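## Task

Pick up the small foam block that sits on the desk and set it down on the counter located behind the shelving. The stacked cartons must not be disturbed, the robot must not tip over or finish leaning, and the block must rest on the counter by itself, not held there by the robot.

## Robot and tools

ROBOT. A Hello Robot Stretch 4 with one arm: an omni-wheel base, a lift on a mast, a telescoping arm that reaches forward, a wrist with yaw, pitch and roll, and a two-finger gripper. It stands about 1.6 m tall, and its base edge lies within 0.23 m of the base origin. Cameras: head_camera (pinhole, 420x560 px), head_left_camera and head_right_camera (fisheye, 420x672 px), and wrist_camera (pinhole, 616x392 px, moves with the gripper).

FRAMES. The base frame sits on the floor under the base centre: x forward, y left, z up. hand_pose is reported in this frame and marks a point between the open fingertips; with all wrist joints at 0 its axes line up with the base axes, and the printed position may be slightly wrong. The odometry frame is the base frame as it was when the scene began; base_odometry counts wheel turns, so slipping shows up as travel, and heading runs -3.142 to 3.142 with left positive.

execute_actions. Argument "actions" is a list holding one action or nothing; an empty list only reports state and images. "cameras" optionally picks which images come back (names above or "all"; [] for none; omitted or null means all). An action holds "base", "joints", or both, plus optional "pace" and "contact_limits"; alternatively it holds only "end_of_arm". All motions in one action start together.
- "base": exactly one relative move, measured from where the base last reported itself. {"translate_m": d} drives straight, metres, forward positive, -2 to 2. {"strafe_m": d} slides sideways, metres, left positive, -2 to 2. {"rotate_rad": d} turns in place, radians, counter-clockwise seen from above positive, -3.2 to 3.2.
- "joints": one object of absolute targets keyed by joint name (any subset). lift_m 0 to 1.2 m; arm_m 0 to 0.55 m; wrist_yaw_rad -1.134 to 4.276 (0 points forward, positive turns left, 3.14 stowed, above 3.4 the arm may obstruct); wrist_pitch_rad -1.117 to 4.259 (0 level, 1.57 pointing down); wrist_roll_rad -1.117 to 4.259 (0 keeps fingers level, positive turns clockwise viewed from behind); gripper_m -0.038 to 0.141 m, the fingertip gap when empty, negative values press the tips together. Done tolerances: lift and arm ±0.004, yaw and roll ±0.02, pitch ±0.05, gripper ±0.004. Out-of-range joint targets are clipped and flagged; any other bad value or unknown key rejects the call with no motion.
- "pace": "slow", "default", "fast" or "max" (base up to 0.1/0.3/0.4/0.6 m/s and 1/2/3/4 rad/s; with the lift above 0.2 these drop, down to 0.3 m/s and 1 rad/s at full height).
- "contact_limits": only {"arm_m": v}, v from 0 (gentlest) to 0.75 (firmest), default 0.5; sets how hard the arm may push before stopping.
- {"end_of_arm": "enable_torque"} re-powers wrist or gripper motors that shut off.
A joint or base you leave out may keep driving toward an earlier target without the status saying so. A single action runs at most 15 s. At scene start, lift_m 0.4 with wrist_yaw_rad 0 in one action unfolds the wrist.

wait: "seconds" 0 to 10; commands nothing and returns state and images.
zoom_image: "camera" plus "region" [x0, y0, x1, y1] in pixels of that camera's latest full image, origin top-left, at most 504 by 504.
read_manual: optional "section", only "licences"; moves nothing.
finished_scene: "scene" (integer, 1 or 2) ends the current scene irreversibly once the last command has settled; the goal must already hold. Its result reports success and gives the next task. Replying without any tool call ends everything.

RESULT LINES. base_status and joint_status tell how each motion ended: "done" (for the base this only means the wheels turned the commanded amount); "off_target" (stopped short and may still be pushing); "contact_stop_at_<key>" (it hit something; lift, arm or wheels then go slack, so a loaded lift can sink and the base can roll); "limit_stop_at_<name>", including "limit_stop_at_tilt" (lean over 6 degrees; lift, arm and wheels go slack and ignore commands) and "limit_stop_at_own_body" (self-collision guard); "time_out"; "torque_fault" (a wrist or gripper motor went limp; send enable_torque). After such stops the target is dropped. If a call reports a stop, the remaining calls in that reply are skipped. on_its_own lists what was not commanded; "held at" is the held target, not the actual position. joint_positions give readings. lidar_m: 12 distances in metres, 30-degree sectors counter-clockwise from straight ahead (4th left, 7th behind, 10th right), seen from about 0.15 m up; "-" means nothing seen or closer than 0.25 m; glass and thin legs may be missed. wrist_depth_mm: a 7x7 grid of median depths, 100 to 2000 mm, top-left first, "-" for unknown; the robot's own parts appear. turned_by_wheels vs turned_by_imu differing by over about 0.1 rad suggests a collision or slip. base_tilt gives forward and right lean in degrees (constant offset up to 1.5). motor_effort is percent of maximum, positive toward larger joint values, peak in brackets; for wheel_0/1/2 positive turns the base right. "pictures" names the images in order. Camera calibration in the setup gives intrinsics and base-to-camera transforms, with small errors.

GRIPPING. Close to a gripper_m smaller than the object's width; smaller squeezes harder and pulls the object inward. Neither the reading nor "done" proves a grasp; a firm grip shows as a clear gripper effort change. If the tips jam on a surface, raise the lift.

AVOID. Tipping: do not drive or turn with over 1 kg held and arm_m above 0.2, especially at fast paces; steady pushes or pulls, high gripper positions and high contact limits also risk tipping. Self-collision when pitch is below -0.2 with roll below -0.4 or above 4. Pressing the gripper into things (torque faults). Dropping, slamming or hard hits, knocking over the cartons, and leaving the object anything but resting freely on the counter. Objects may occasionally get nudged by the scene.

Each tool is called after "Call:" by a JSON object that holds its "op" and its "data", one argument or row to a line.

## Session

Call:
{"op": "execute_actions", "data": {
  "actions": []
}}

Scene clock: 0.00 s.
base_odometry: x=+0.000 y=+0.000 heading=+0.000 (m, m, rad; odometry frame)
turned_by_wheels: +0.000 (rad since the last result)
turned_by_imu: +0.000 (rad since the last result)
base_tilt: forward=+0.5 right=-0.3 (deg)
lidar_m: 1.18 1.58 1.58 1.85 0.88 0.92 1.17 2.11 1.42 0.94 0.86 0.88
base_status: not commanded
joint_positions: lift_m=+0.263 arm_m=-0.001 wrist_yaw_rad=+3.094 wrist_pitch_rad=-0.016 wrist_roll_rad=+0.013 gripper_m=+0.057
joint_status: not commanded
motor_effort: lift_m=+18 arm_m=+0 wrist_yaw_rad=-2 wrist_pitch_rad=-7 wrist_roll_rad=+2 gripper_m=-4 wheel_0=+0 wheel_1=-1 wheel_2=+0 (%)
hand_pose: x=-0.1139 y=+0.1010 z=+0.4459 quat_wxyz=(+0.024, +0.008, +0.006, +1.000) (m; base frame)
wrist_depth_mm: - 139 - - - 1661 1430 / - 139 - - - 1618 866 / 107 139 236 - 1397 1182 1336 / 121 140 - - 1983 1708 1464 / 1808 - - - 1921 1708 1430 / 1618 1661 196 1537 193 1537 1366 / 1098 1008 1078 - 1060 960 1008
pictures: head_camera, head_left_camera, head_right_camera, wrist_camera
Images, in order (width x height): head_camera 420x560, head_left_camera 420x672, head_right_camera 420x672, wrist_camera 616x392.

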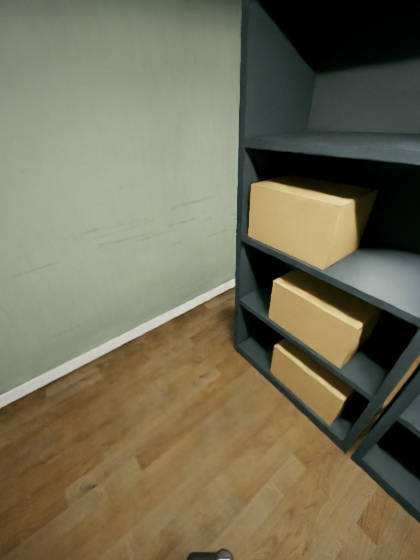

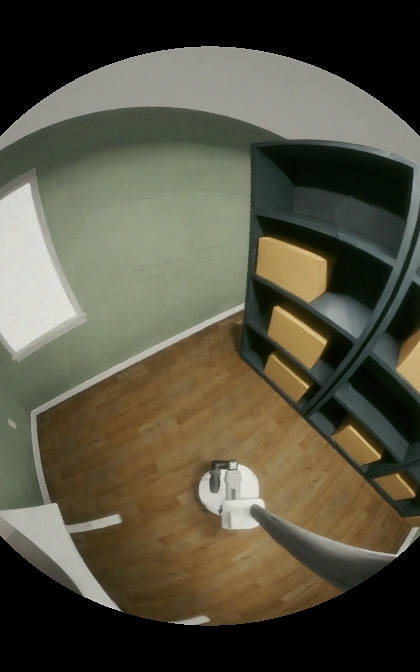

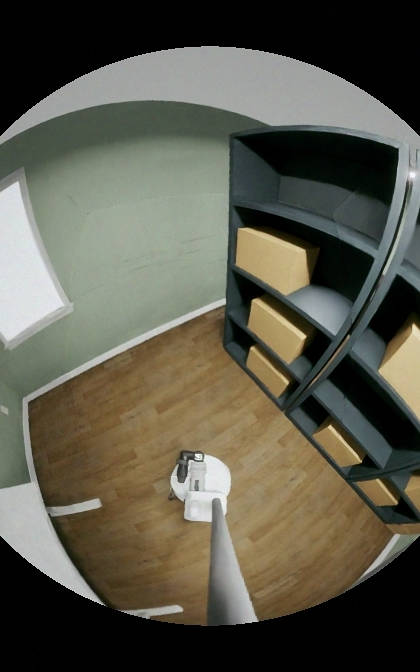

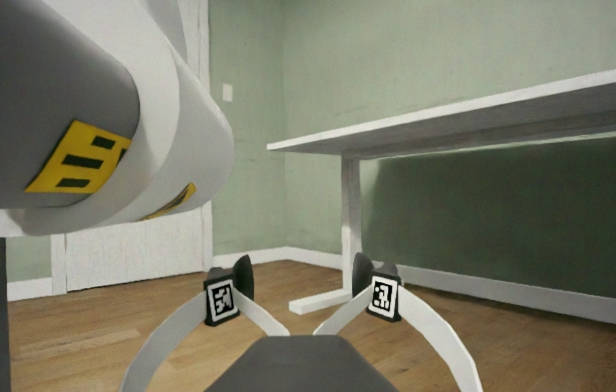

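Call:
{"op": "execute_actions", "data": {
  "actions": [
    {"base":{"rotate_rad":2.2},"pace":"fast"}
  ]
}}

Scene clock: 3.97 s.
base_odometry: x=+0.000 y=+0.000 heading=+2.200 (m, m, rad; odometry frame)
turned_by_wheels: +2.200 (rad since the last result)
turned_by_imu: +2.206 (rad since the last result)
base_tilt: forward=+0.5 right=-0.3 (deg)
lidar_m: 0.86 0.95 1.30 2.12 1.26 0.91 0.89 0.92 1.27 1.55 1.61 0.85
base_status: done
joint_positions: lift_m=+0.263 arm_m=-0.001 wrist_yaw_rad=+3.094 wrist_pitch_rad=-0.016 wrist_roll_rad=+0.013 gripper_m=+0.057
joint_status: not commanded
motor_effort: lift_m=+18(18) arm_m=+0(0) wrist_yaw_rad=-2(1) wrist_pitch_rad=-7(7) wrist_roll_rad=+0(1) gripper_m=-5(4) wheel_0=-2(9) wheel_1=-1(9) wheel_2=+0(9) (%)
hand_pose: x=-0.1139 y=+0.1010 z=+0.4459 quat_wxyz=(+0.024, +0.008, +0.006, +1.000) (m; base frame)
wrist_depth_mm: - 139 1008 1078 1042 1098 1078 / - 139 1008 1464 1464 1281 1098 / 107 139 236 1464 1464 1366 1060 / 121 140 1008 1464 1499 1308 1078 / 1008 1008 1060 1464 1060 1078 1078 / 1008 1008 195 1336 194 1078 1078 / 991 976 1008 - 1025 976 1008
pictures: head_camera, head_left_camera, head_right_camera, wrist_camera
camera_calibration (this result's frames):
wrist_camera: T_world_to_cam=[[0.0480003, 0.997522, -0.0514459, -0.0721489], [-0.00251621, -0.0513844, -0.998676, 0.498808], [-0.998844, 0.0480662, 0.0000435092, 0.104877], [0, 0, 0, 1]] pos_world=[0.109474, 0.09256, 0.494432]
Images, in order (width x height): head_camera 420x560, head_left_camera 420x672, head_right_camera 420x672, wrist_camera 616x392.

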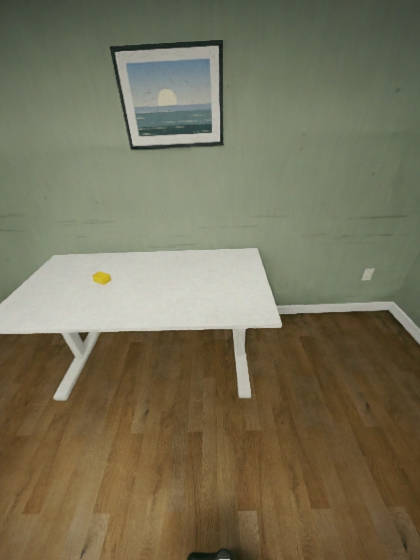

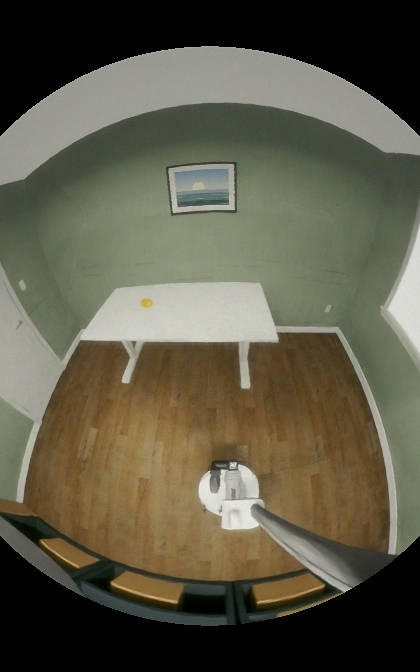

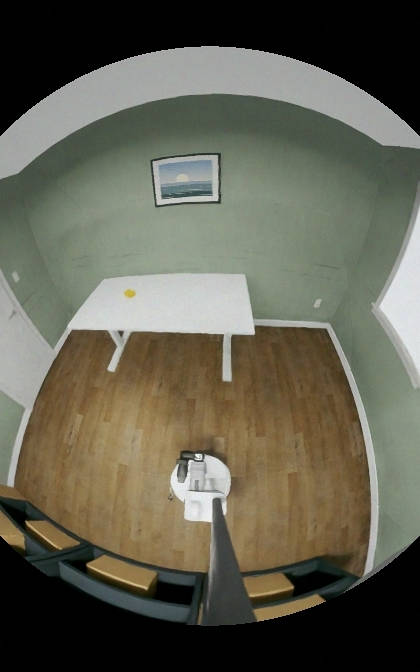

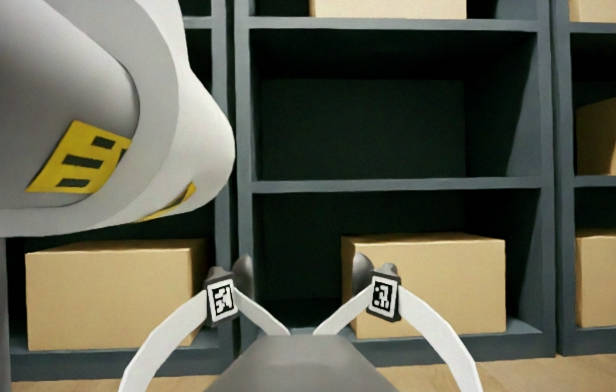

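Call:
{"op": "execute_actions", "data": {
  "actions": [
    {"base":{"strafe_m":0.54},"joints":{"lift_m":1.0,"wrist_yaw_rad":0,"wrist_pitch_rad":0.9,"gripper_m":0.12},"pace":"fast"}
  ]
}}

Call:
{"op": "execute_actions", "data": {
  "actions": [
    {"base":{"translate_m":0.45},"joints":{"arm_m":0.2},"pace":"fast"}
  ]
}}

Scene clock: 14.60 s.
base_odometry: x=-0.437 y=-0.318 heading=+2.200 (m, m, rad; odometry frame)
turned_by_wheels: +0.000 (rad since the last result)
turned_by_imu: +0.001 (rad since the last result)
base_tilt: forward=+0.5 right=-0.3 (deg)
lidar_m: 0.86 0.94 1.64 1.57 1.27 0.93 0.87 0.91 1.25 2.10 2.19 0.89
base_status: done
joint_positions: lift_m=+1.000 arm_m=-0.001 wrist_yaw_rad=+0.000 wrist_pitch_rad=+0.902 wrist_roll_rad=+0.013 gripper_m=+0.120
joint_status: all done
motor_effort: lift_m=+21(23) arm_m=+0(0) wrist_yaw_rad=-2(7) wrist_pitch_rad=-5(5) wrist_roll_rad=+1(1) gripper_m=-2(3) wheel_0=+0(13) wheel_1=-1(12) wheel_2=+0(1) (%)
hand_pose: x=+0.3491 y=-0.0874 z=+0.9517 quat_wxyz=(+0.900, +0.006, +0.436, -0.003) (m; base frame)
wrist_depth_mm: 866 854 842 854 842 854 842 / 1229 1229 1708 1756 1756 1205 1756 / 1661 1618 1661 1661 1661 1618 1618 / 1464 1430 1464 1464 1464 1464 1464 / 1308 1308 1336 1308 1308 1281 1308 / 1182 1160 1160 1182 1138 1138 1182 / 1078 1060 1098 - 1078 1060 1078
pictures: head_camera, head_left_camera, head_right_camera, wrist_camera
camera_calibration (this result's frames):
wrist_camera: T_world_to_cam=[[-0.0408013, -0.998691, -0.0308502, -0.0434099], [-0.793043, 0.0511507, -0.607015, 0.907553], [0.607798, -0.000301514, -0.794092, 0.767046], [0, 0, 0, 1]] pos_world=[0.251748, -0.0895438, 1.15866]
Images, in order (width x height): head_camera 420x560, head_left_camera 420x672, head_right_camera 420x672, wrist_camera 616x392.

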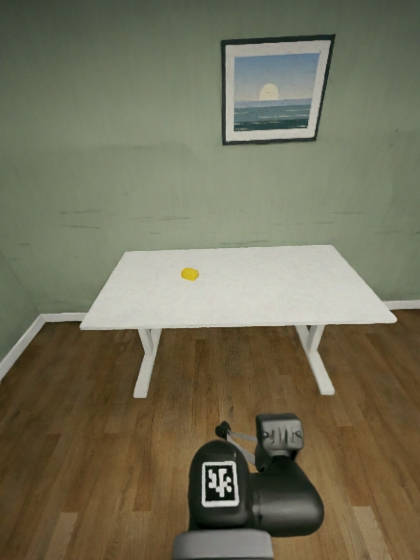

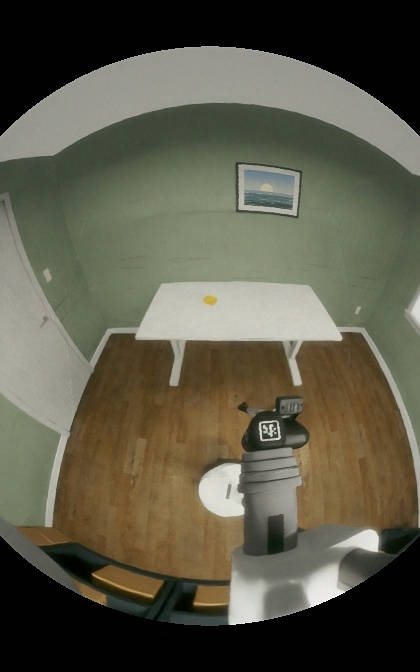

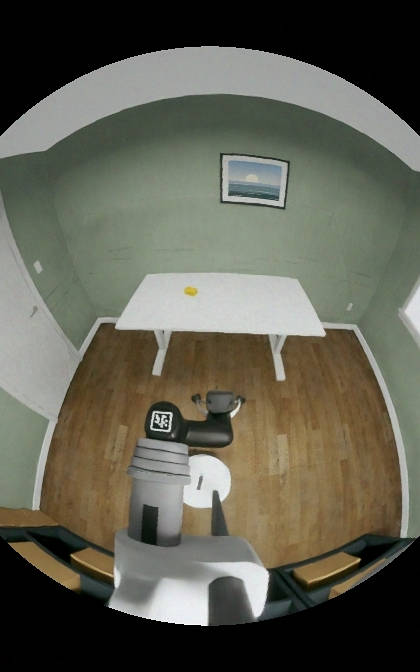

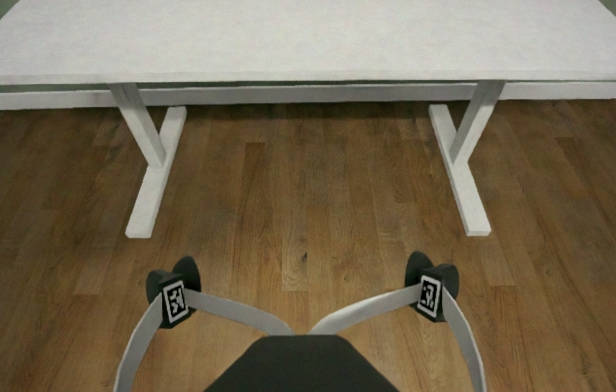

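Scene clock: 17.33 s.
base_odometry: x=-0.702 y=+0.046 heading=+2.200 (m, m, rad; odometry frame)
turned_by_wheels: +0.000 (rad since the last result)
turned_by_imu: -0.002 (rad since the last result)
base_tilt: forward=+0.2 right=-0.3 (deg)
lidar_m: 0.42 0.45 0.66 1.54 1.67 1.39 1.34 1.37 1.94 2.09 0.61 0.48
base_status: done
joint_positions: lift_m=+1.000 arm_m=+0.199 wrist_yaw_rad=+0.000 wrist_pitch_rad=+0.901 wrist_roll_rad=+0.013 gripper_m=+0.120
joint_status: all done
motor_effort: lift_m=+21(21) arm_m=+5(5) wrist_yaw_rad=-1(3) wrist_pitch_rad=-4(5) wrist_roll_rad=-1(2) gripper_m=+0(1) wheel_0=+1(9) wheel_1=+0(7) wheel_2=+2(10) (%)
hand_pose: x=+0.5490 y=-0.0874 z=+0.9517 quat_wxyz=(+0.900, +0.006, +0.436, -0.003) (m; base frame)
wrist_depth_mm: 798 798 809 809 820 820 831 / 723 723 715 707 707 707 707 / 621 609 627 621 621 621 615 / 554 554 544 544 549 544 544 / 492 492 492 492 492 488 492 / 449 439 430 445 430 433 442 / 407 399 407 - 404 404 404
pictures: head_camera, head_left_camera, head_right_camera, wrist_camera
camera_calibration (this result's frames):
wrist_camera: T_world_to_cam=[[-0.0410042, -0.998682, -0.0308584, -0.0351698], [-0.792909, 0.0513167, -0.607175, 1.0662], [0.607959, -0.000428777, -0.793968, 0.645377], [0, 0, 0, 1]] pos_world=[0.451599, -0.0895609, 1.1587]
Images, in order (width x height): head_camera 420x560, head_left_camera 420x672, head_right_camera 420x672, wrist_camera 616x392.

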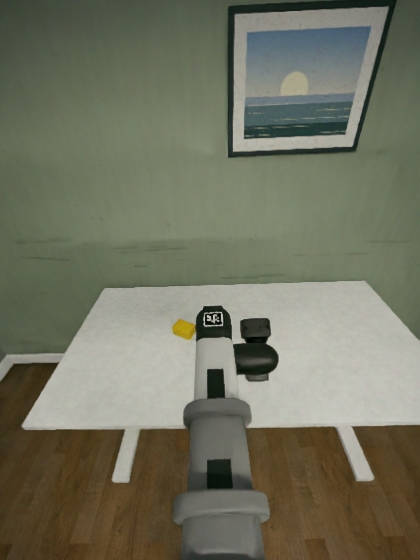

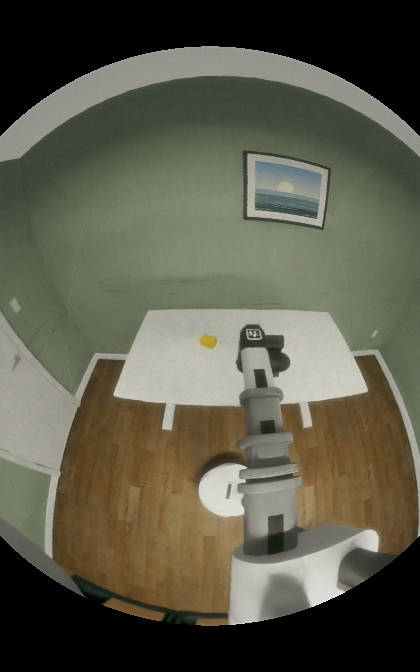

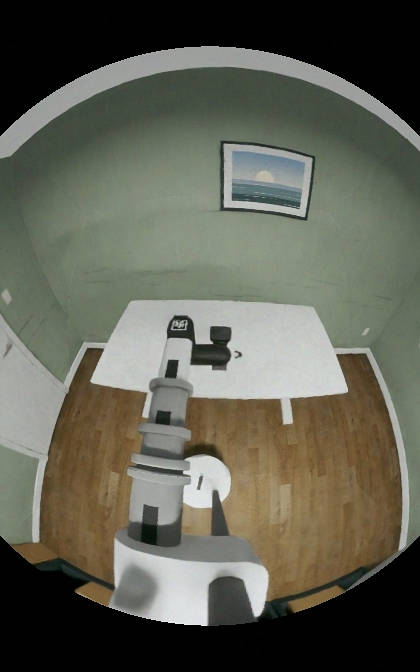

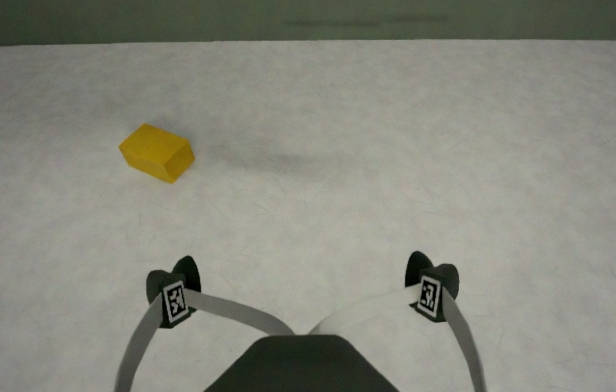

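Call:
{"op": "execute_actions", "data": {
  "actions": [
    {"base":{"translate_m":0.1},"joints":{"arm_m":0.43,"wrist_yaw_rad":1.05,"lift_m":0.9},"pace":"fast"}
  ],
  "cameras": ["head_camera","wrist_camera"]
}}

Scene clock: 25.93 s.
base_odometry: x=-0.760 y=+0.127 heading=+2.200 (m, m, rad; odometry frame)
turned_by_wheels: +0.000 (rad since the last result)
turned_by_imu: +0.000 (rad since the last result)
base_tilt: forward=+0.5 right=-0.3 (deg)
lidar_m: 0.33 0.38 0.51 1.57 1.68 1.51 1.43 1.50 2.05 2.08 0.49 0.36
base_status: done
joint_positions: lift_m=+0.900 arm_m=+0.429 wrist_yaw_rad=+1.049 wrist_pitch_rad=+0.901 wrist_roll_rad=+0.013 gripper_m=+0.120
joint_status: all done
motor_effort: lift_m=+15(20) arm_m=+6(7) wrist_yaw_rad=+1(5) wrist_pitch_rad=-4(6) wrist_roll_rad=+0(2) gripper_m=-1(2) wheel_0=+1(8) wheel_1=+0(7) wheel_2=+3(10) (%)
hand_pose: x=+0.7649 y=+0.1117 z=+0.8522 quat_wxyz=(+0.780, -0.213, +0.380, +0.449) (m; base frame)
wrist_depth_mm: 1308 1464 1138 654 615 484 404 / 559 559 554 549 549 517 427 / 488 484 480 480 477 480 455 / 427 427 427 424 421 421 418 / 382 382 379 373 379 377 377 / 347 338 298 304 330 336 340 / 315 309 314 - 314 312 310
pictures: head_camera, wrist_camera
camera_calibration (this result's frames):
wrist_camera: T_world_to_cam=[[0.845538, -0.533023, -0.0308582, -0.560651], [-0.439459, -0.661965, -0.607189, 0.976089], [0.303218, 0.526962, -0.793958, 0.609355], [0, 0, 0, 1]] pos_world=[0.718235, 0.02619, 1.05917]
Images, in order (width x height): head_camera 420x560, wrist_camera 616x392.

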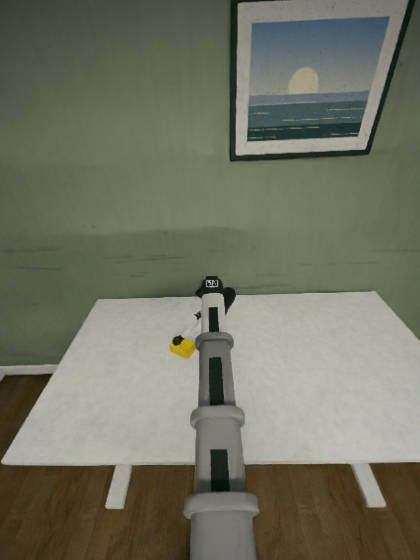

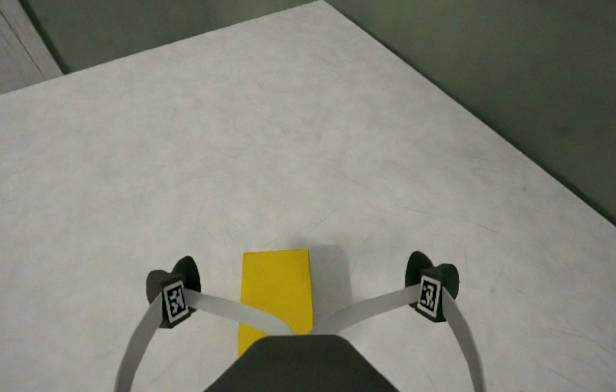

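Call:
{"op": "execute_actions", "data": {
  "actions": [
    {"base":{"strafe_m":0.048},"joints":{"lift_m":0.83}}
  ],
  "cameras": ["head_camera","wrist_camera"]
}}

Scene clock: 35.13 s.
base_odometry: x=-0.799 y=+0.099 heading=+2.200 (m, m, rad; odometry frame)
turned_by_wheels: +0.000 (rad since the last result)
turned_by_imu: +0.000 (rad since the last result)
base_tilt: forward=+0.4 right=-0.2 (deg)
lidar_m: 0.33 0.37 0.51 1.51 1.62 1.50 1.40 1.49 2.09 2.14 0.46 0.34
base_status: done
joint_positions: lift_m=+0.830 arm_m=+0.429 wrist_yaw_rad=+1.050 wrist_pitch_rad=+0.901 wrist_roll_rad=+0.013 gripper_m=+0.120
joint_status: all done
motor_effort: lift_m=+15(14) arm_m=+6(6) wrist_yaw_rad=+1(1) wrist_pitch_rad=-4(4) wrist_roll_rad=+2(0) gripper_m=+0(1) wheel_0=-1(8) wheel_1=+0(11) wheel_2=+0(1) (%)
hand_pose: x=+0.7649 y=+0.1117 z=+0.7822 quat_wxyz=(+0.780, -0.213, +0.380, +0.449) (m; base frame)
wrist_depth_mm: 1255 521 517 517 512 477 402 / 445 442 439 436 436 433 427 / 387 382 382 382 379 377 375 / 340 338 338 336 334 334 332 / 303 301 303 300 298 298 298 / 274 268 231 227 262 266 271 / 249 245 250 - 247 246 246
pictures: head_camera, wrist_camera
camera_calibration (this result's frames):
wrist_camera: T_world_to_cam=[[0.845616, -0.532899, -0.0308583, -0.562862], [-0.439362, -0.662029, -0.607189, 0.93355], [0.303141, 0.527006, -0.793958, 0.553848], [0, 0, 0, 1]] pos_world=[0.718237, 0.0262073, 0.989205]
Images, in order (width x height): head_camera 420x560, wrist_camera 616x392.

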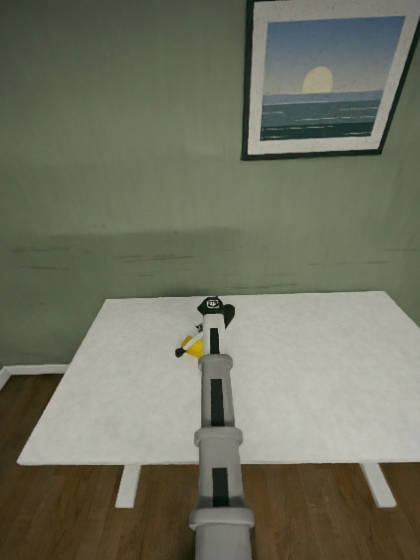

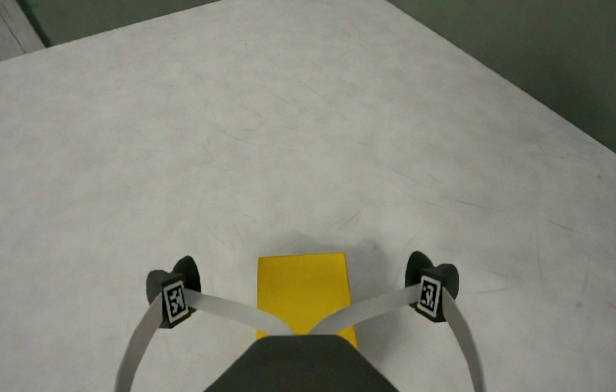

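Call:
{"op": "execute_actions", "data": {
  "actions": [
    {"joints":{"lift_m":0.79},"contact_limits":{"arm_m":0.3}}
  ],
  "cameras": ["head_camera","wrist_camera"]
}}

action 0: "contact_limits": arm_m has a limit but is not in "joints" beside it: add it there, or leave its limit out

Call:
{"op": "execute_actions", "data": {
  "actions": [
    {"joints":{"lift_m":0.79}}
  ],
  "cameras": ["head_camera","wrist_camera"]
}}

Scene clock: 44.03 s.
base_odometry: x=-0.799 y=+0.099 heading=+2.200 (m, m, rad; odometry frame)
turned_by_wheels: +0.000 (rad since the last result)
turned_by_imu: +0.000 (rad since the last result)
base_tilt: forward=+0.5 right=-0.3 (deg)
lidar_m: 0.35 0.39 0.50 1.52 1.63 1.52 1.43 1.50 2.06 2.13 0.50 0.37
base_status: not commanded
joint_positions: lift_m=+0.790 arm_m=+0.429 wrist_yaw_rad=+1.050 wrist_pitch_rad=+0.900 wrist_roll_rad=+0.013 gripper_m=+0.120
joint_status: all done
motor_effort: lift_m=+13(14) arm_m=+6(6) wrist_yaw_rad=-1(1) wrist_pitch_rad=+0(4) wrist_roll_rad=+2(0) gripper_m=-1(1) wheel_0=-1(2) wheel_1=+0(0) wheel_2=+0(0) (%)
hand_pose: x=+0.7650 y=+0.1120 z=+0.7427 quat_wxyz=(+0.781, -0.213, +0.379, +0.449) (m; base frame)
wrist_depth_mm: 452 452 445 445 442 445 402 / 382 379 377 377 377 375 375 / 330 330 329 327 325 325 325 / 291 290 290 289 287 287 287 / 260 259 259 208 258 257 256 / 235 230 197 189 213 229 232 / 214 214 214 - 213 212 212
pictures: head_camera, wrist_camera
camera_calibration (this result's frames):
wrist_camera: T_world_to_cam=[[0.845705, -0.53276, -0.0308178, -0.564188], [-0.438805, -0.661374, -0.608305, 0.910101], [0.303698, 0.527969, -0.793105, 0.521065], [0, 0, 0, 1]] pos_world=[0.718247, 0.0262348, 0.949491]
Images, in order (width x height): head_camera 420x560, wrist_camera 616x392.

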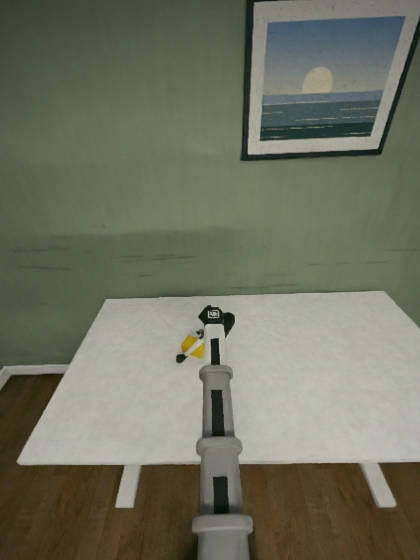

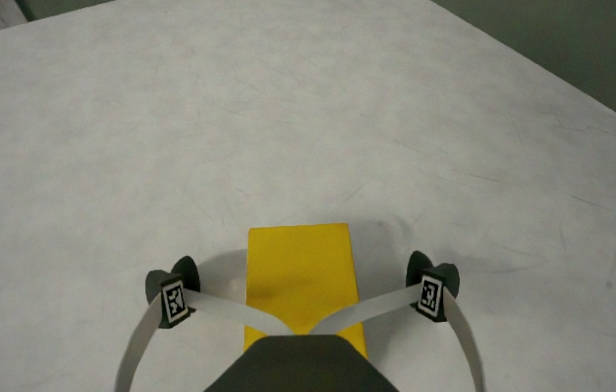

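Call:
{"op": "execute_actions", "data": {
  "actions": [
    {"joints":{"lift_m":0.797,"gripper_m":0.0}}
  ],
  "cameras": ["wrist_camera"]
}}

Call:
{"op": "execute_actions", "data": {
  "actions": [
    {"joints":{"lift_m":0.9,"arm_m":0.0}}
  ]
}}

Scene clock: 50.43 s.
base_odometry: x=-0.799 y=+0.099 heading=+2.200 (m, m, rad; odometry frame)
turned_by_wheels: +0.000 (rad since the last result)
turned_by_imu: +0.000 (rad since the last result)
base_tilt: forward=+0.5 right=-0.4 (deg)
lidar_m: 0.32 0.37 0.52 1.52 1.63 1.51 1.41 1.48 2.10 2.13 0.49 0.35
base_status: not commanded
joint_positions: lift_m=+0.797 arm_m=+0.429 wrist_yaw_rad=+1.050 wrist_pitch_rad=+0.901 wrist_roll_rad=+0.013 gripper_m=+0.001
joint_status: all done
motor_effort: lift_m=+22(21) arm_m=+6(6) wrist_yaw_rad=+0(0) wrist_pitch_rad=-4(4) wrist_roll_rad=+3(0) gripper_m=-29(30) wheel_0=-1(1) wheel_1=+0(0) wheel_2=+0(0) (%)
hand_pose: x=+0.7649 y=+0.1117 z=+0.7487 quat_wxyz=(+0.780, -0.213, +0.380, +0.449) (m; base frame)
wrist_depth_mm: 462 459 452 452 452 449 402 / 389 387 387 382 379 379 392 / 338 336 334 330 330 330 329 / 296 294 296 293 293 293 290 / 265 265 264 198 262 262 260 / 239 239 181 179 181 236 236 / 219 214 218 - 216 213 215
pictures: wrist_camera
camera_calibration (this result's frames):
wrist_camera: T_world_to_cam=[[0.845687, -0.532792, -0.0307612, -0.564041], [-0.439204, -0.662077, -0.607251, 0.913133], [0.303172, 0.527055, -0.793914, 0.527147], [0, 0, 0, 1]] pos_world=[0.718237, 0.0262129, 0.95566]
Images, in order (width x height): wrist_camera 616x392.

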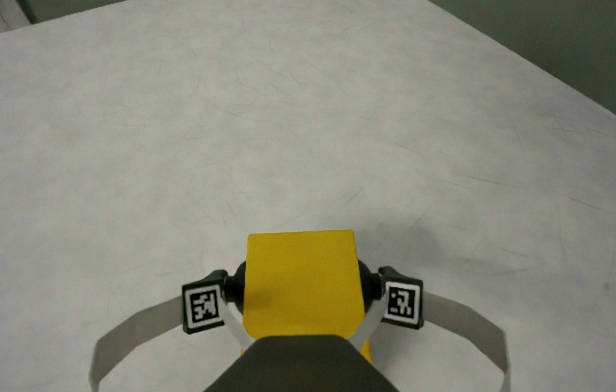

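Scene clock: 52.80 s.
base_odometry: x=-0.799 y=+0.099 heading=+2.200 (m, m, rad; odometry frame)
turned_by_wheels: +0.000 (rad since the last result)
turned_by_imu: +0.000 (rad since the last result)
base_tilt: forward=+0.6 right=-0.5 (deg)
lidar_m: 0.33 0.36 0.51 1.52 1.62 1.50 1.44 1.51 2.06 2.12 0.52 0.35
base_status: not commanded
joint_positions: lift_m=+0.900 arm_m=+0.001 wrist_yaw_rad=+1.050 wrist_pitch_rad=+0.902 wrist_roll_rad=+0.013 gripper_m=+0.001
joint_status: all done
motor_effort: lift_m=+22(23) arm_m=-6(8) wrist_yaw_rad=+0(1) wrist_pitch_rad=-5(5) wrist_roll_rad=+0(1) gripper_m=-29(29) wheel_0=-2(2) wheel_1=+0(0) wheel_2=+0(0) (%)
hand_pose: x=+0.3368 y=+0.1117 z=+0.8516 quat_wxyz=(+0.780, -0.213, +0.380, +0.449) (m; base frame)
wrist_depth_mm: 1255 1397 1537 647 654 647 647 / 1397 1576 559 554 554 549 549 / 1464 1537 508 480 480 480 477 / 1336 1336 1308 427 424 424 421 / 1205 1205 1205 197 382 377 377 / 1098 1078 180 179 181 342 342 / 976 976 1008 - 314 307 312
pictures: head_camera, head_left_camera, head_right_camera, wrist_camera
camera_calibration (this result's frames):
wrist_camera: T_world_to_cam=[[0.845821, -0.532577, -0.0307903, -0.198898], [-0.439208, -0.662451, -0.60684, 0.787257], [0.302792, 0.526801, -0.794228, 0.739082], [0, 0, 0, 1]] pos_world=[0.290213, 0.0262414, 1.05861]
Images, in order (width x height): head_camera 420x560, head_left_camera 420x672, head_right_camera 420x672, wrist_camera 616x392.

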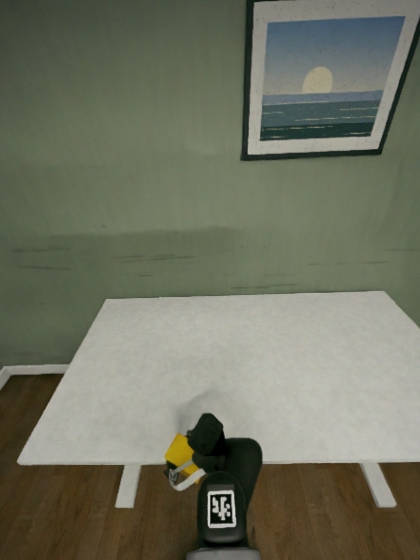

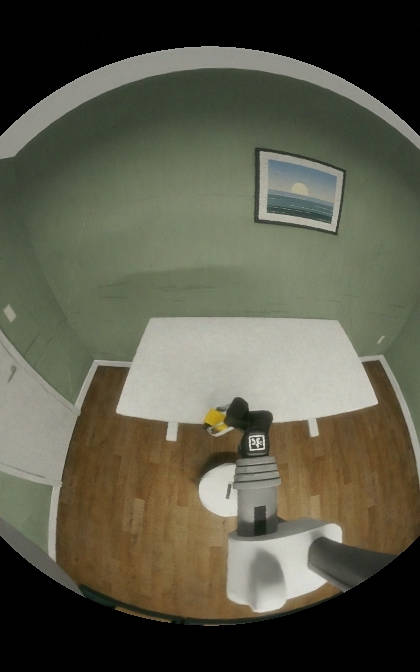

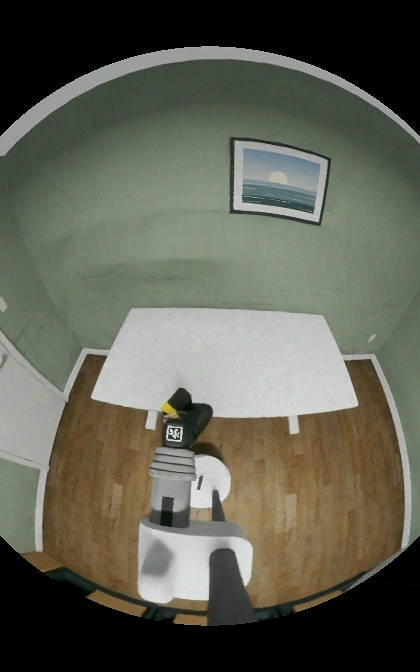

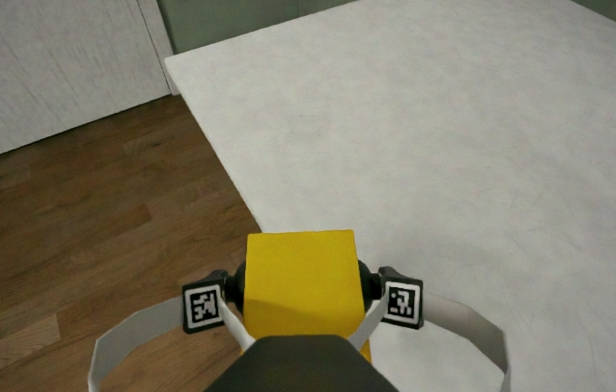

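Call:
{"op": "execute_actions", "data": {
  "actions": [
    {"base":{"translate_m":-0.45},"joints":{"wrist_yaw_rad":2.6,"wrist_pitch_rad":0.3},"pace":"fast"}
  ],
  "cameras": []
}}

Call:
{"op": "execute_actions", "data": {
  "actions": [
    {"base":{"rotate_rad":2.6},"pace":"fast"}
  ]
}}

Scene clock: 63.50 s.
base_odometry: x=-0.534 y=-0.265 heading=+2.200 (m, m, rad; odometry frame)
turned_by_wheels: +0.000 (rad since the last result)
turned_by_imu: +0.002 (rad since the last result)
base_tilt: forward=+0.4 right=-0.3 (deg)
lidar_m: 0.78 0.84 1.60 1.52 1.41 1.01 0.97 1.01 1.42 2.16 1.14 0.78
base_status: done
joint_positions: lift_m=+0.900 arm_m=+0.001 wrist_yaw_rad=+2.600 wrist_pitch_rad=+0.303 wrist_roll_rad=+0.013 gripper_m=+0.001
joint_status: all done
motor_effort: lift_m=+21(22) arm_m=-5(6) wrist_yaw_rad=+1(8) wrist_pitch_rad=-8(12) wrist_roll_rad=+0(0) gripper_m=-29(28) wheel_0=-1(5) wheel_1=-1(7) wheel_2=-2(11) (%)
hand_pose: x=-0.0190 y=+0.2169 z=+0.9919 quat_wxyz=(+0.266, -0.144, +0.046, +0.952) (m; base frame)
wrist_depth_mm: 1229 1060 1160 1618 1661 1464 1229 / 1255 1182 1160 1397 1708 1537 1255 / 1182 1138 1576 1537 1661 1537 1281 / 1336 1430 1576 1464 1708 1618 1336 / 1281 1281 1336 197 1863 1708 1366 / 1160 1229 180 179 181 1618 1397 / 1118 1229 1366 - 1464 1397 1366
pictures: none
No camera images: the call's "cameras" was empty. Leave "cameras" out to get every camera's image.

Scene clock: 66.13 s.
base_odometry: x=-0.534 y=-0.265 heading=-1.484 (m, m, rad; odometry frame)
turned_by_wheels: +2.600 (rad since the last result)
turned_by_imu: +2.608 (rad since the last result)
base_tilt: forward=+0.4 right=-0.3 (deg)
lidar_m: 1.03 0.96 1.02 1.46 2.18 1.17 0.84 0.77 0.83 1.57 1.52 1.39
base_status: done
joint_positions: lift_m=+0.900 arm_m=+0.001 wrist_yaw_rad=+2.600 wrist_pitch_rad=+0.303 wrist_roll_rad=+0.013 gripper_m=+0.001
joint_status: not commanded
motor_effort: lift_m=+21(21) arm_m=-5(5) wrist_yaw_rad=-1(0) wrist_pitch_rad=-8(8) wrist_roll_rad=+2(1) gripper_m=-28(28) wheel_0=-2(5) wheel_1=-1(7) wheel_2=+1(7) (%)
hand_pose: x=-0.0190 y=+0.2169 z=+0.9920 quat_wxyz=(+0.266, -0.144, +0.046, +0.952) (m; base frame)
wrist_depth_mm: 1576 1983 - - - 1808 1708 / 1618 1983 - - - 1921 1756 / 1618 - - - - 1983 1756 / 1281 1397 - - - - 1863 / 1576 - - 197 - - 1921 / 1708 1537 180 179 181 1808 1756 / 1464 1397 1499 - 1464 1397 1430
pictures: head_camera, head_left_camera, head_right_camera, wrist_camera
camera_calibration (this result's frames):
wrist_camera: T_world_to_cam=[[0.529322, 0.847027, -0.048618, -0.12525], [0.241621, -0.205428, -0.948377, 1.03846], [-0.813288, 0.49025, -0.313397, 0.41263], [0, 0, 0, 1]] pos_world=[0.150972, 0.117127, 1.10808]
Images, in order (width x height): head_camera 420x560, head_left_camera 420x672, head_right_camera 420x672, wrist_camera 616x392.

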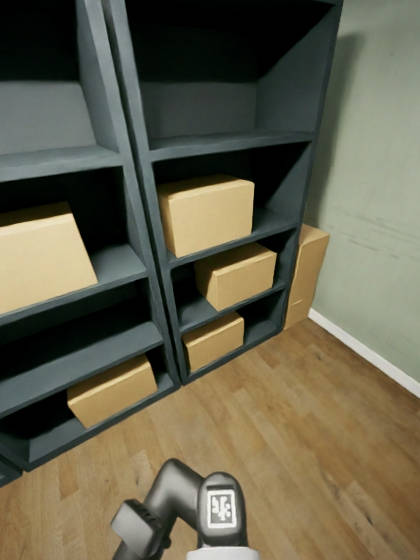

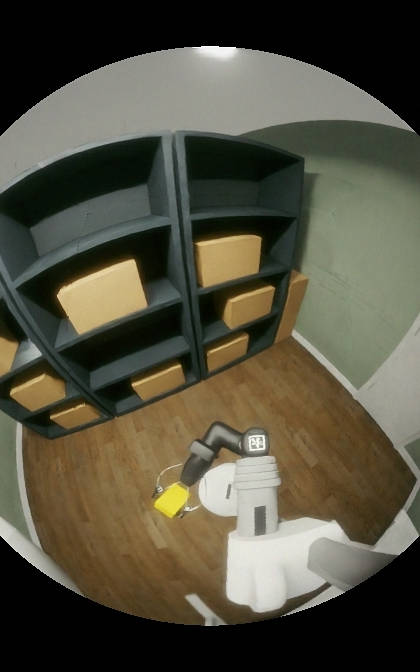

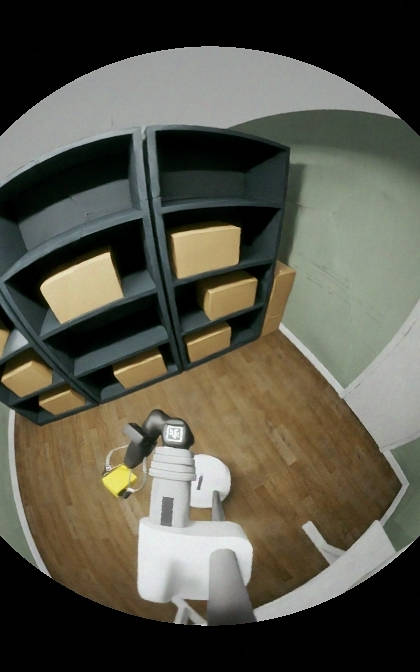

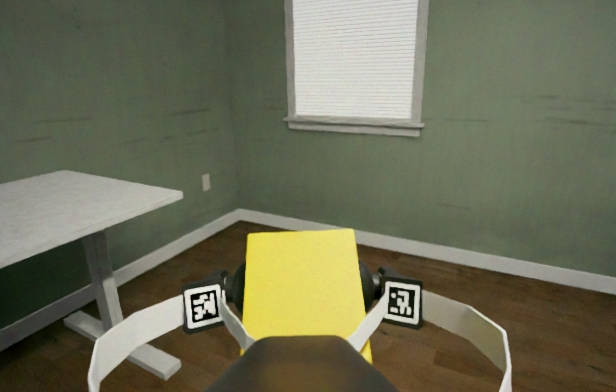

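Call:
{"op": "execute_actions", "data": {
  "actions": [
    {"base":{"rotate_rad":2.11},"pace":"fast"}
  ],
  "cameras": []
}}

Call:
{"op": "execute_actions", "data": {
  "actions": [
    {"base":{"translate_m":1.0},"pace":"fast"}
  ]
}}

Scene clock: 74.13 s.
base_odometry: x=-0.534 y=-0.265 heading=+0.626 (m, m, rad; odometry frame)
turned_by_wheels: +2.110 (rad since the last result)
turned_by_imu: +2.116 (rad since the last result)
base_tilt: forward=+0.4 right=-0.3 (deg)
lidar_m: 2.17 1.08 0.81 0.77 0.85 1.61 1.52 1.36 1.00 0.95 1.00 1.45
base_status: done
joint_positions: lift_m=+0.900 arm_m=+0.001 wrist_yaw_rad=+2.600 wrist_pitch_rad=+0.303 wrist_roll_rad=+0.013 gripper_m=+0.001
joint_status: not commanded
motor_effort: lift_m=+21(21) arm_m=-5(6) wrist_yaw_rad=+0(0) wrist_pitch_rad=-8(9) wrist_roll_rad=-1(0) gripper_m=-30(29) wheel_0=-2(6) wheel_1=-2(7) wheel_2=-1(8) (%)
hand_pose: x=-0.0189 y=+0.2169 z=+0.9920 quat_wxyz=(+0.266, -0.144, +0.046, +0.952) (m; base frame)
wrist_depth_mm: 1308 1430 1618 1863 1921 1537 1281 / 1366 1499 1661 1921 - 1576 1308 / 1397 1537 1708 - - 1618 1336 / 1430 1618 1863 - - 1229 1182 / 1499 1618 1863 198 - 866 809 / 1537 1661 180 179 180 1281 1025 / 1499 1430 1464 - 1464 1366 1366
pictures: none
No camera images: the call's "cameras" was empty. Leave "cameras" out to get every camera's image.

Scene clock: 78.17 s.
base_odometry: x=+0.276 y=+0.321 heading=+0.626 (m, m, rad; odometry frame)
turned_by_wheels: +0.000 (rad since the last result)
turned_by_imu: -0.004 (rad since the last result)
base_tilt: forward=+0.4 right=-0.3 (deg)
lidar_m: 1.15 1.22 1.62 0.74 0.80 1.16 2.56 1.41 1.03 0.98 1.07 1.21
base_status: done
joint_positions: lift_m=+0.900 arm_m=+0.001 wrist_yaw_rad=+2.600 wrist_pitch_rad=+0.303 wrist_roll_rad=+0.013 gripper_m=+0.001
joint_status: not commanded
motor_effort: lift_m=+20(21) arm_m=-5(5) wrist_yaw_rad=+0(1) wrist_pitch_rad=-8(8) wrist_roll_rad=+1(2) gripper_m=-29(30) wheel_0=+0(7) wheel_1=+1(7) wheel_2=+2(11) (%)
hand_pose: x=-0.0190 y=+0.2169 z=+0.9920 quat_wxyz=(+0.266, -0.144, +0.046, +0.952) (m; base frame)
wrist_depth_mm: - - - - 1921 1499 1229 / - - - - 1983 1576 1281 / - - - - 1921 1618 1308 / - - - - 1205 1205 1182 / - - - 197 - 831 820 / 1921 1808 180 179 181 1576 1025 / 1499 1397 1499 - 1464 1397 1308
pictures: head_camera, head_left_camera, head_right_camera, wrist_camera
camera_calibration (this result's frames):
wrist_camera: T_world_to_cam=[[0.529281, 0.847052, -0.0486238, -0.125235], [0.241628, -0.205422, -0.948377, 1.03847], [-0.813312, 0.490209, -0.313397, 0.412637], [0, 0, 0, 1]] pos_world=[0.150964, 0.117127, 1.10809]
Images, in order (width x height): head_camera 420x560, head_left_camera 420x672, head_right_camera 420x672, wrist_camera 616x392.

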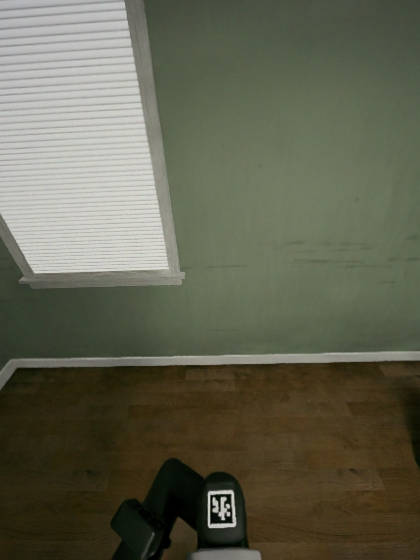

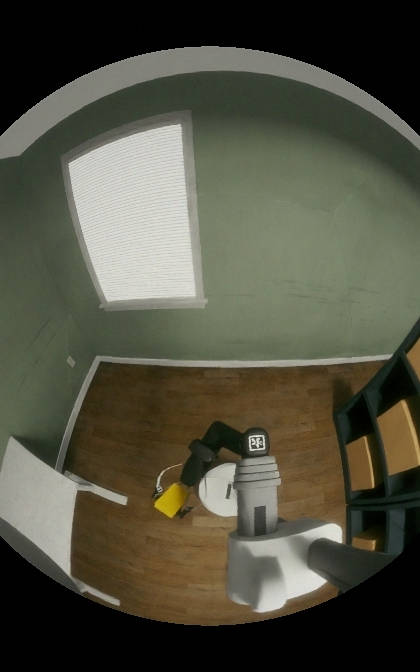

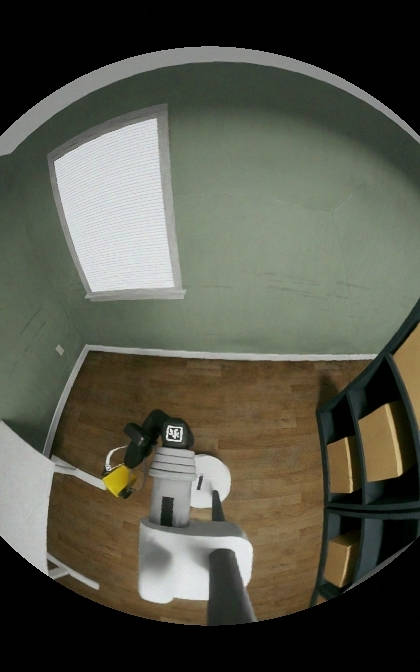

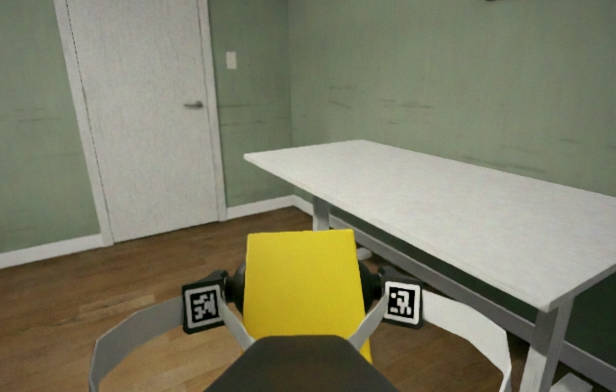

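Call:
{"op": "execute_actions", "data": {
  "actions": [
    {"base":{"translate_m":0.78},"joints":{"wrist_yaw_rad":3.1,"wrist_pitch_rad":0.0},"pace":"fast"}
  ],
  "cameras": []
}}

Call:
{"op": "execute_actions", "data": {
  "actions": [
    {"base":{"rotate_rad":-1.57},"pace":"fast"}
  ]
}}

Scene clock: 87.60 s.
base_odometry: x=+0.908 y=+0.778 heading=+0.626 (m, m, rad; odometry frame)
turned_by_wheels: +0.000 (rad since the last result)
turned_by_imu: -0.003 (rad since the last result)
base_tilt: forward=+0.4 right=-0.3 (deg)
lidar_m: 0.36 0.37 0.54 1.52 1.22 1.18 3.38 1.44 1.02 1.03 0.56 0.40
base_status: done
joint_positions: lift_m=+0.900 arm_m=+0.001 wrist_yaw_rad=+3.100 wrist_pitch_rad=+0.003 wrist_roll_rad=+0.013 gripper_m=+0.001
joint_status: all done
motor_effort: lift_m=+21(21) arm_m=-5(5) wrist_yaw_rad=+2(5) wrist_pitch_rad=-9(14) wrist_roll_rad=-1(4) gripper_m=-29(30) wheel_0=+0(9) wheel_1=+0(5) wheel_2=+2(10) (%)
hand_pose: x=-0.1128 y=+0.0995 z=+1.0771 quat_wxyz=(+0.021, -0.001, +0.006, +1.000) (m; base frame)
wrist_depth_mm: - 139 - - - - 1921 / - 132 - - - - 1921 / 106 139 226 - - - 1983 / 138 146 - - - - 1921 / - - - 198 - - 1863 / - - 180 179 181 1281 1182 / 1756 - - - - - 1983
pictures: none
No camera images: the call's "cameras" was empty. Leave "cameras" out to get every camera's image.

Scene clock: 89.70 s.
base_odometry: x=+0.908 y=+0.778 heading=-0.943 (m, m, rad; odometry frame)
turned_by_wheels: -1.570 (rad since the last result)
turned_by_imu: -1.574 (rad since the last result)
base_tilt: forward=+0.5 right=-0.3 (deg)
lidar_m: 1.05 0.58 0.39 0.39 0.38 0.53 1.53 1.28 1.16 3.32 1.47 1.05
base_status: done
joint_positions: lift_m=+0.900 arm_m=+0.001 wrist_yaw_rad=+3.100 wrist_pitch_rad=+0.003 wrist_roll_rad=+0.013 gripper_m=+0.001
joint_status: not commanded
motor_effort: lift_m=+21(21) arm_m=-5(5) wrist_yaw_rad=+0(0) wrist_pitch_rad=-8(9) wrist_roll_rad=+2(4) gripper_m=-30(29) wheel_0=+1(8) wheel_1=+1(7) wheel_2=+2(7) (%)
hand_pose: x=-0.1128 y=+0.0995 z=+1.0772 quat_wxyz=(+0.021, -0.001, +0.006, +1.000) (m; base frame)
wrist_depth_mm: - 138 1708 1661 1042 574 413 / - 132 1618 1618 1078 580 415 / 106 139 226 1708 1078 585 421 / 138 146 1708 1708 1098 591 421 / 1618 1661 1661 197 991 597 424 / 1661 1661 180 179 181 525 424 / 1618 1661 1708 - 1025 554 424
pictures: head_camera, head_left_camera, head_right_camera, wrist_camera
camera_calibration (this result's frames):
wrist_camera: T_world_to_cam=[[0.0433974, 0.997737, -0.0513481, -0.0387919], [0.0166827, -0.052113, -0.998502, 1.13117], [-0.998919, 0.0424757, -0.0189065, 0.127026], [0, 0, 0, 1]] pos_world=[0.109701, 0.0922574, 1.12989]
Images, in order (width x height): head_camera 420x560, head_left_camera 420x672, head_right_camera 420x672, wrist_camera 616x392.

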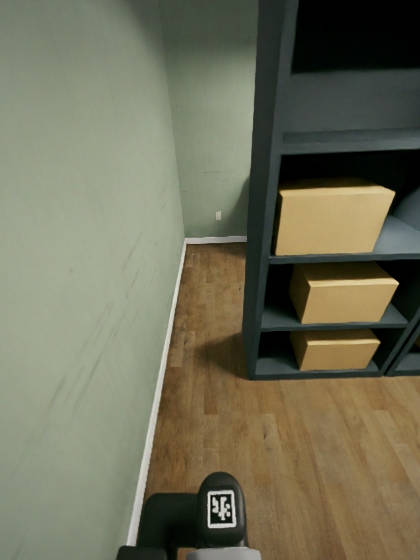

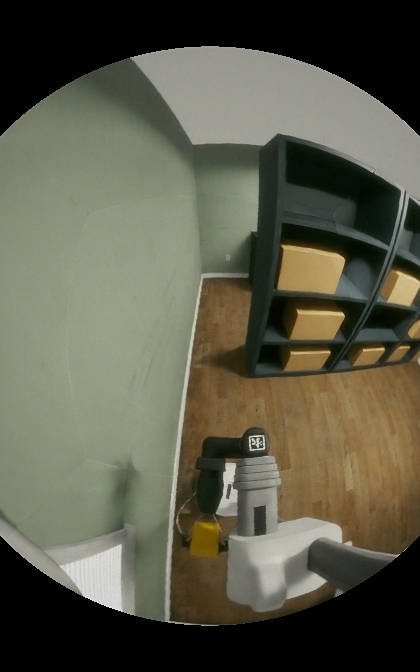

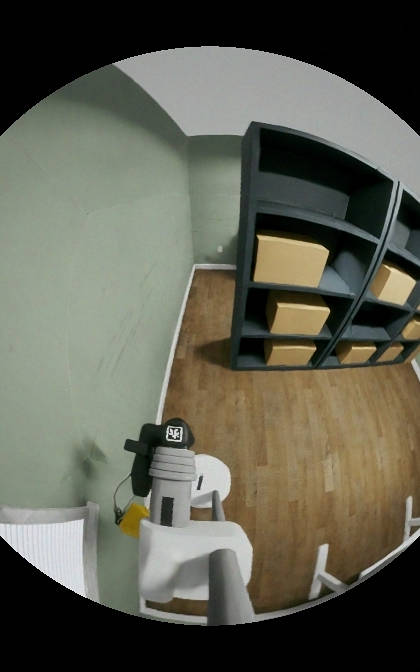

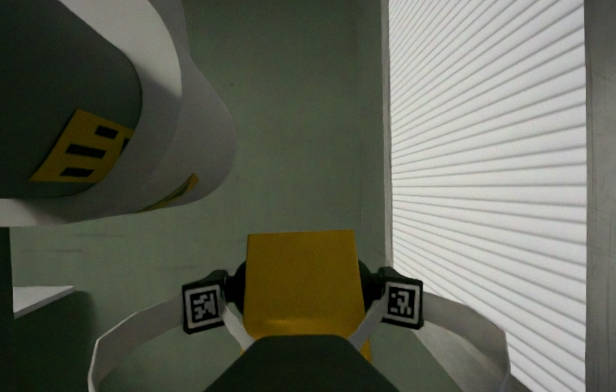

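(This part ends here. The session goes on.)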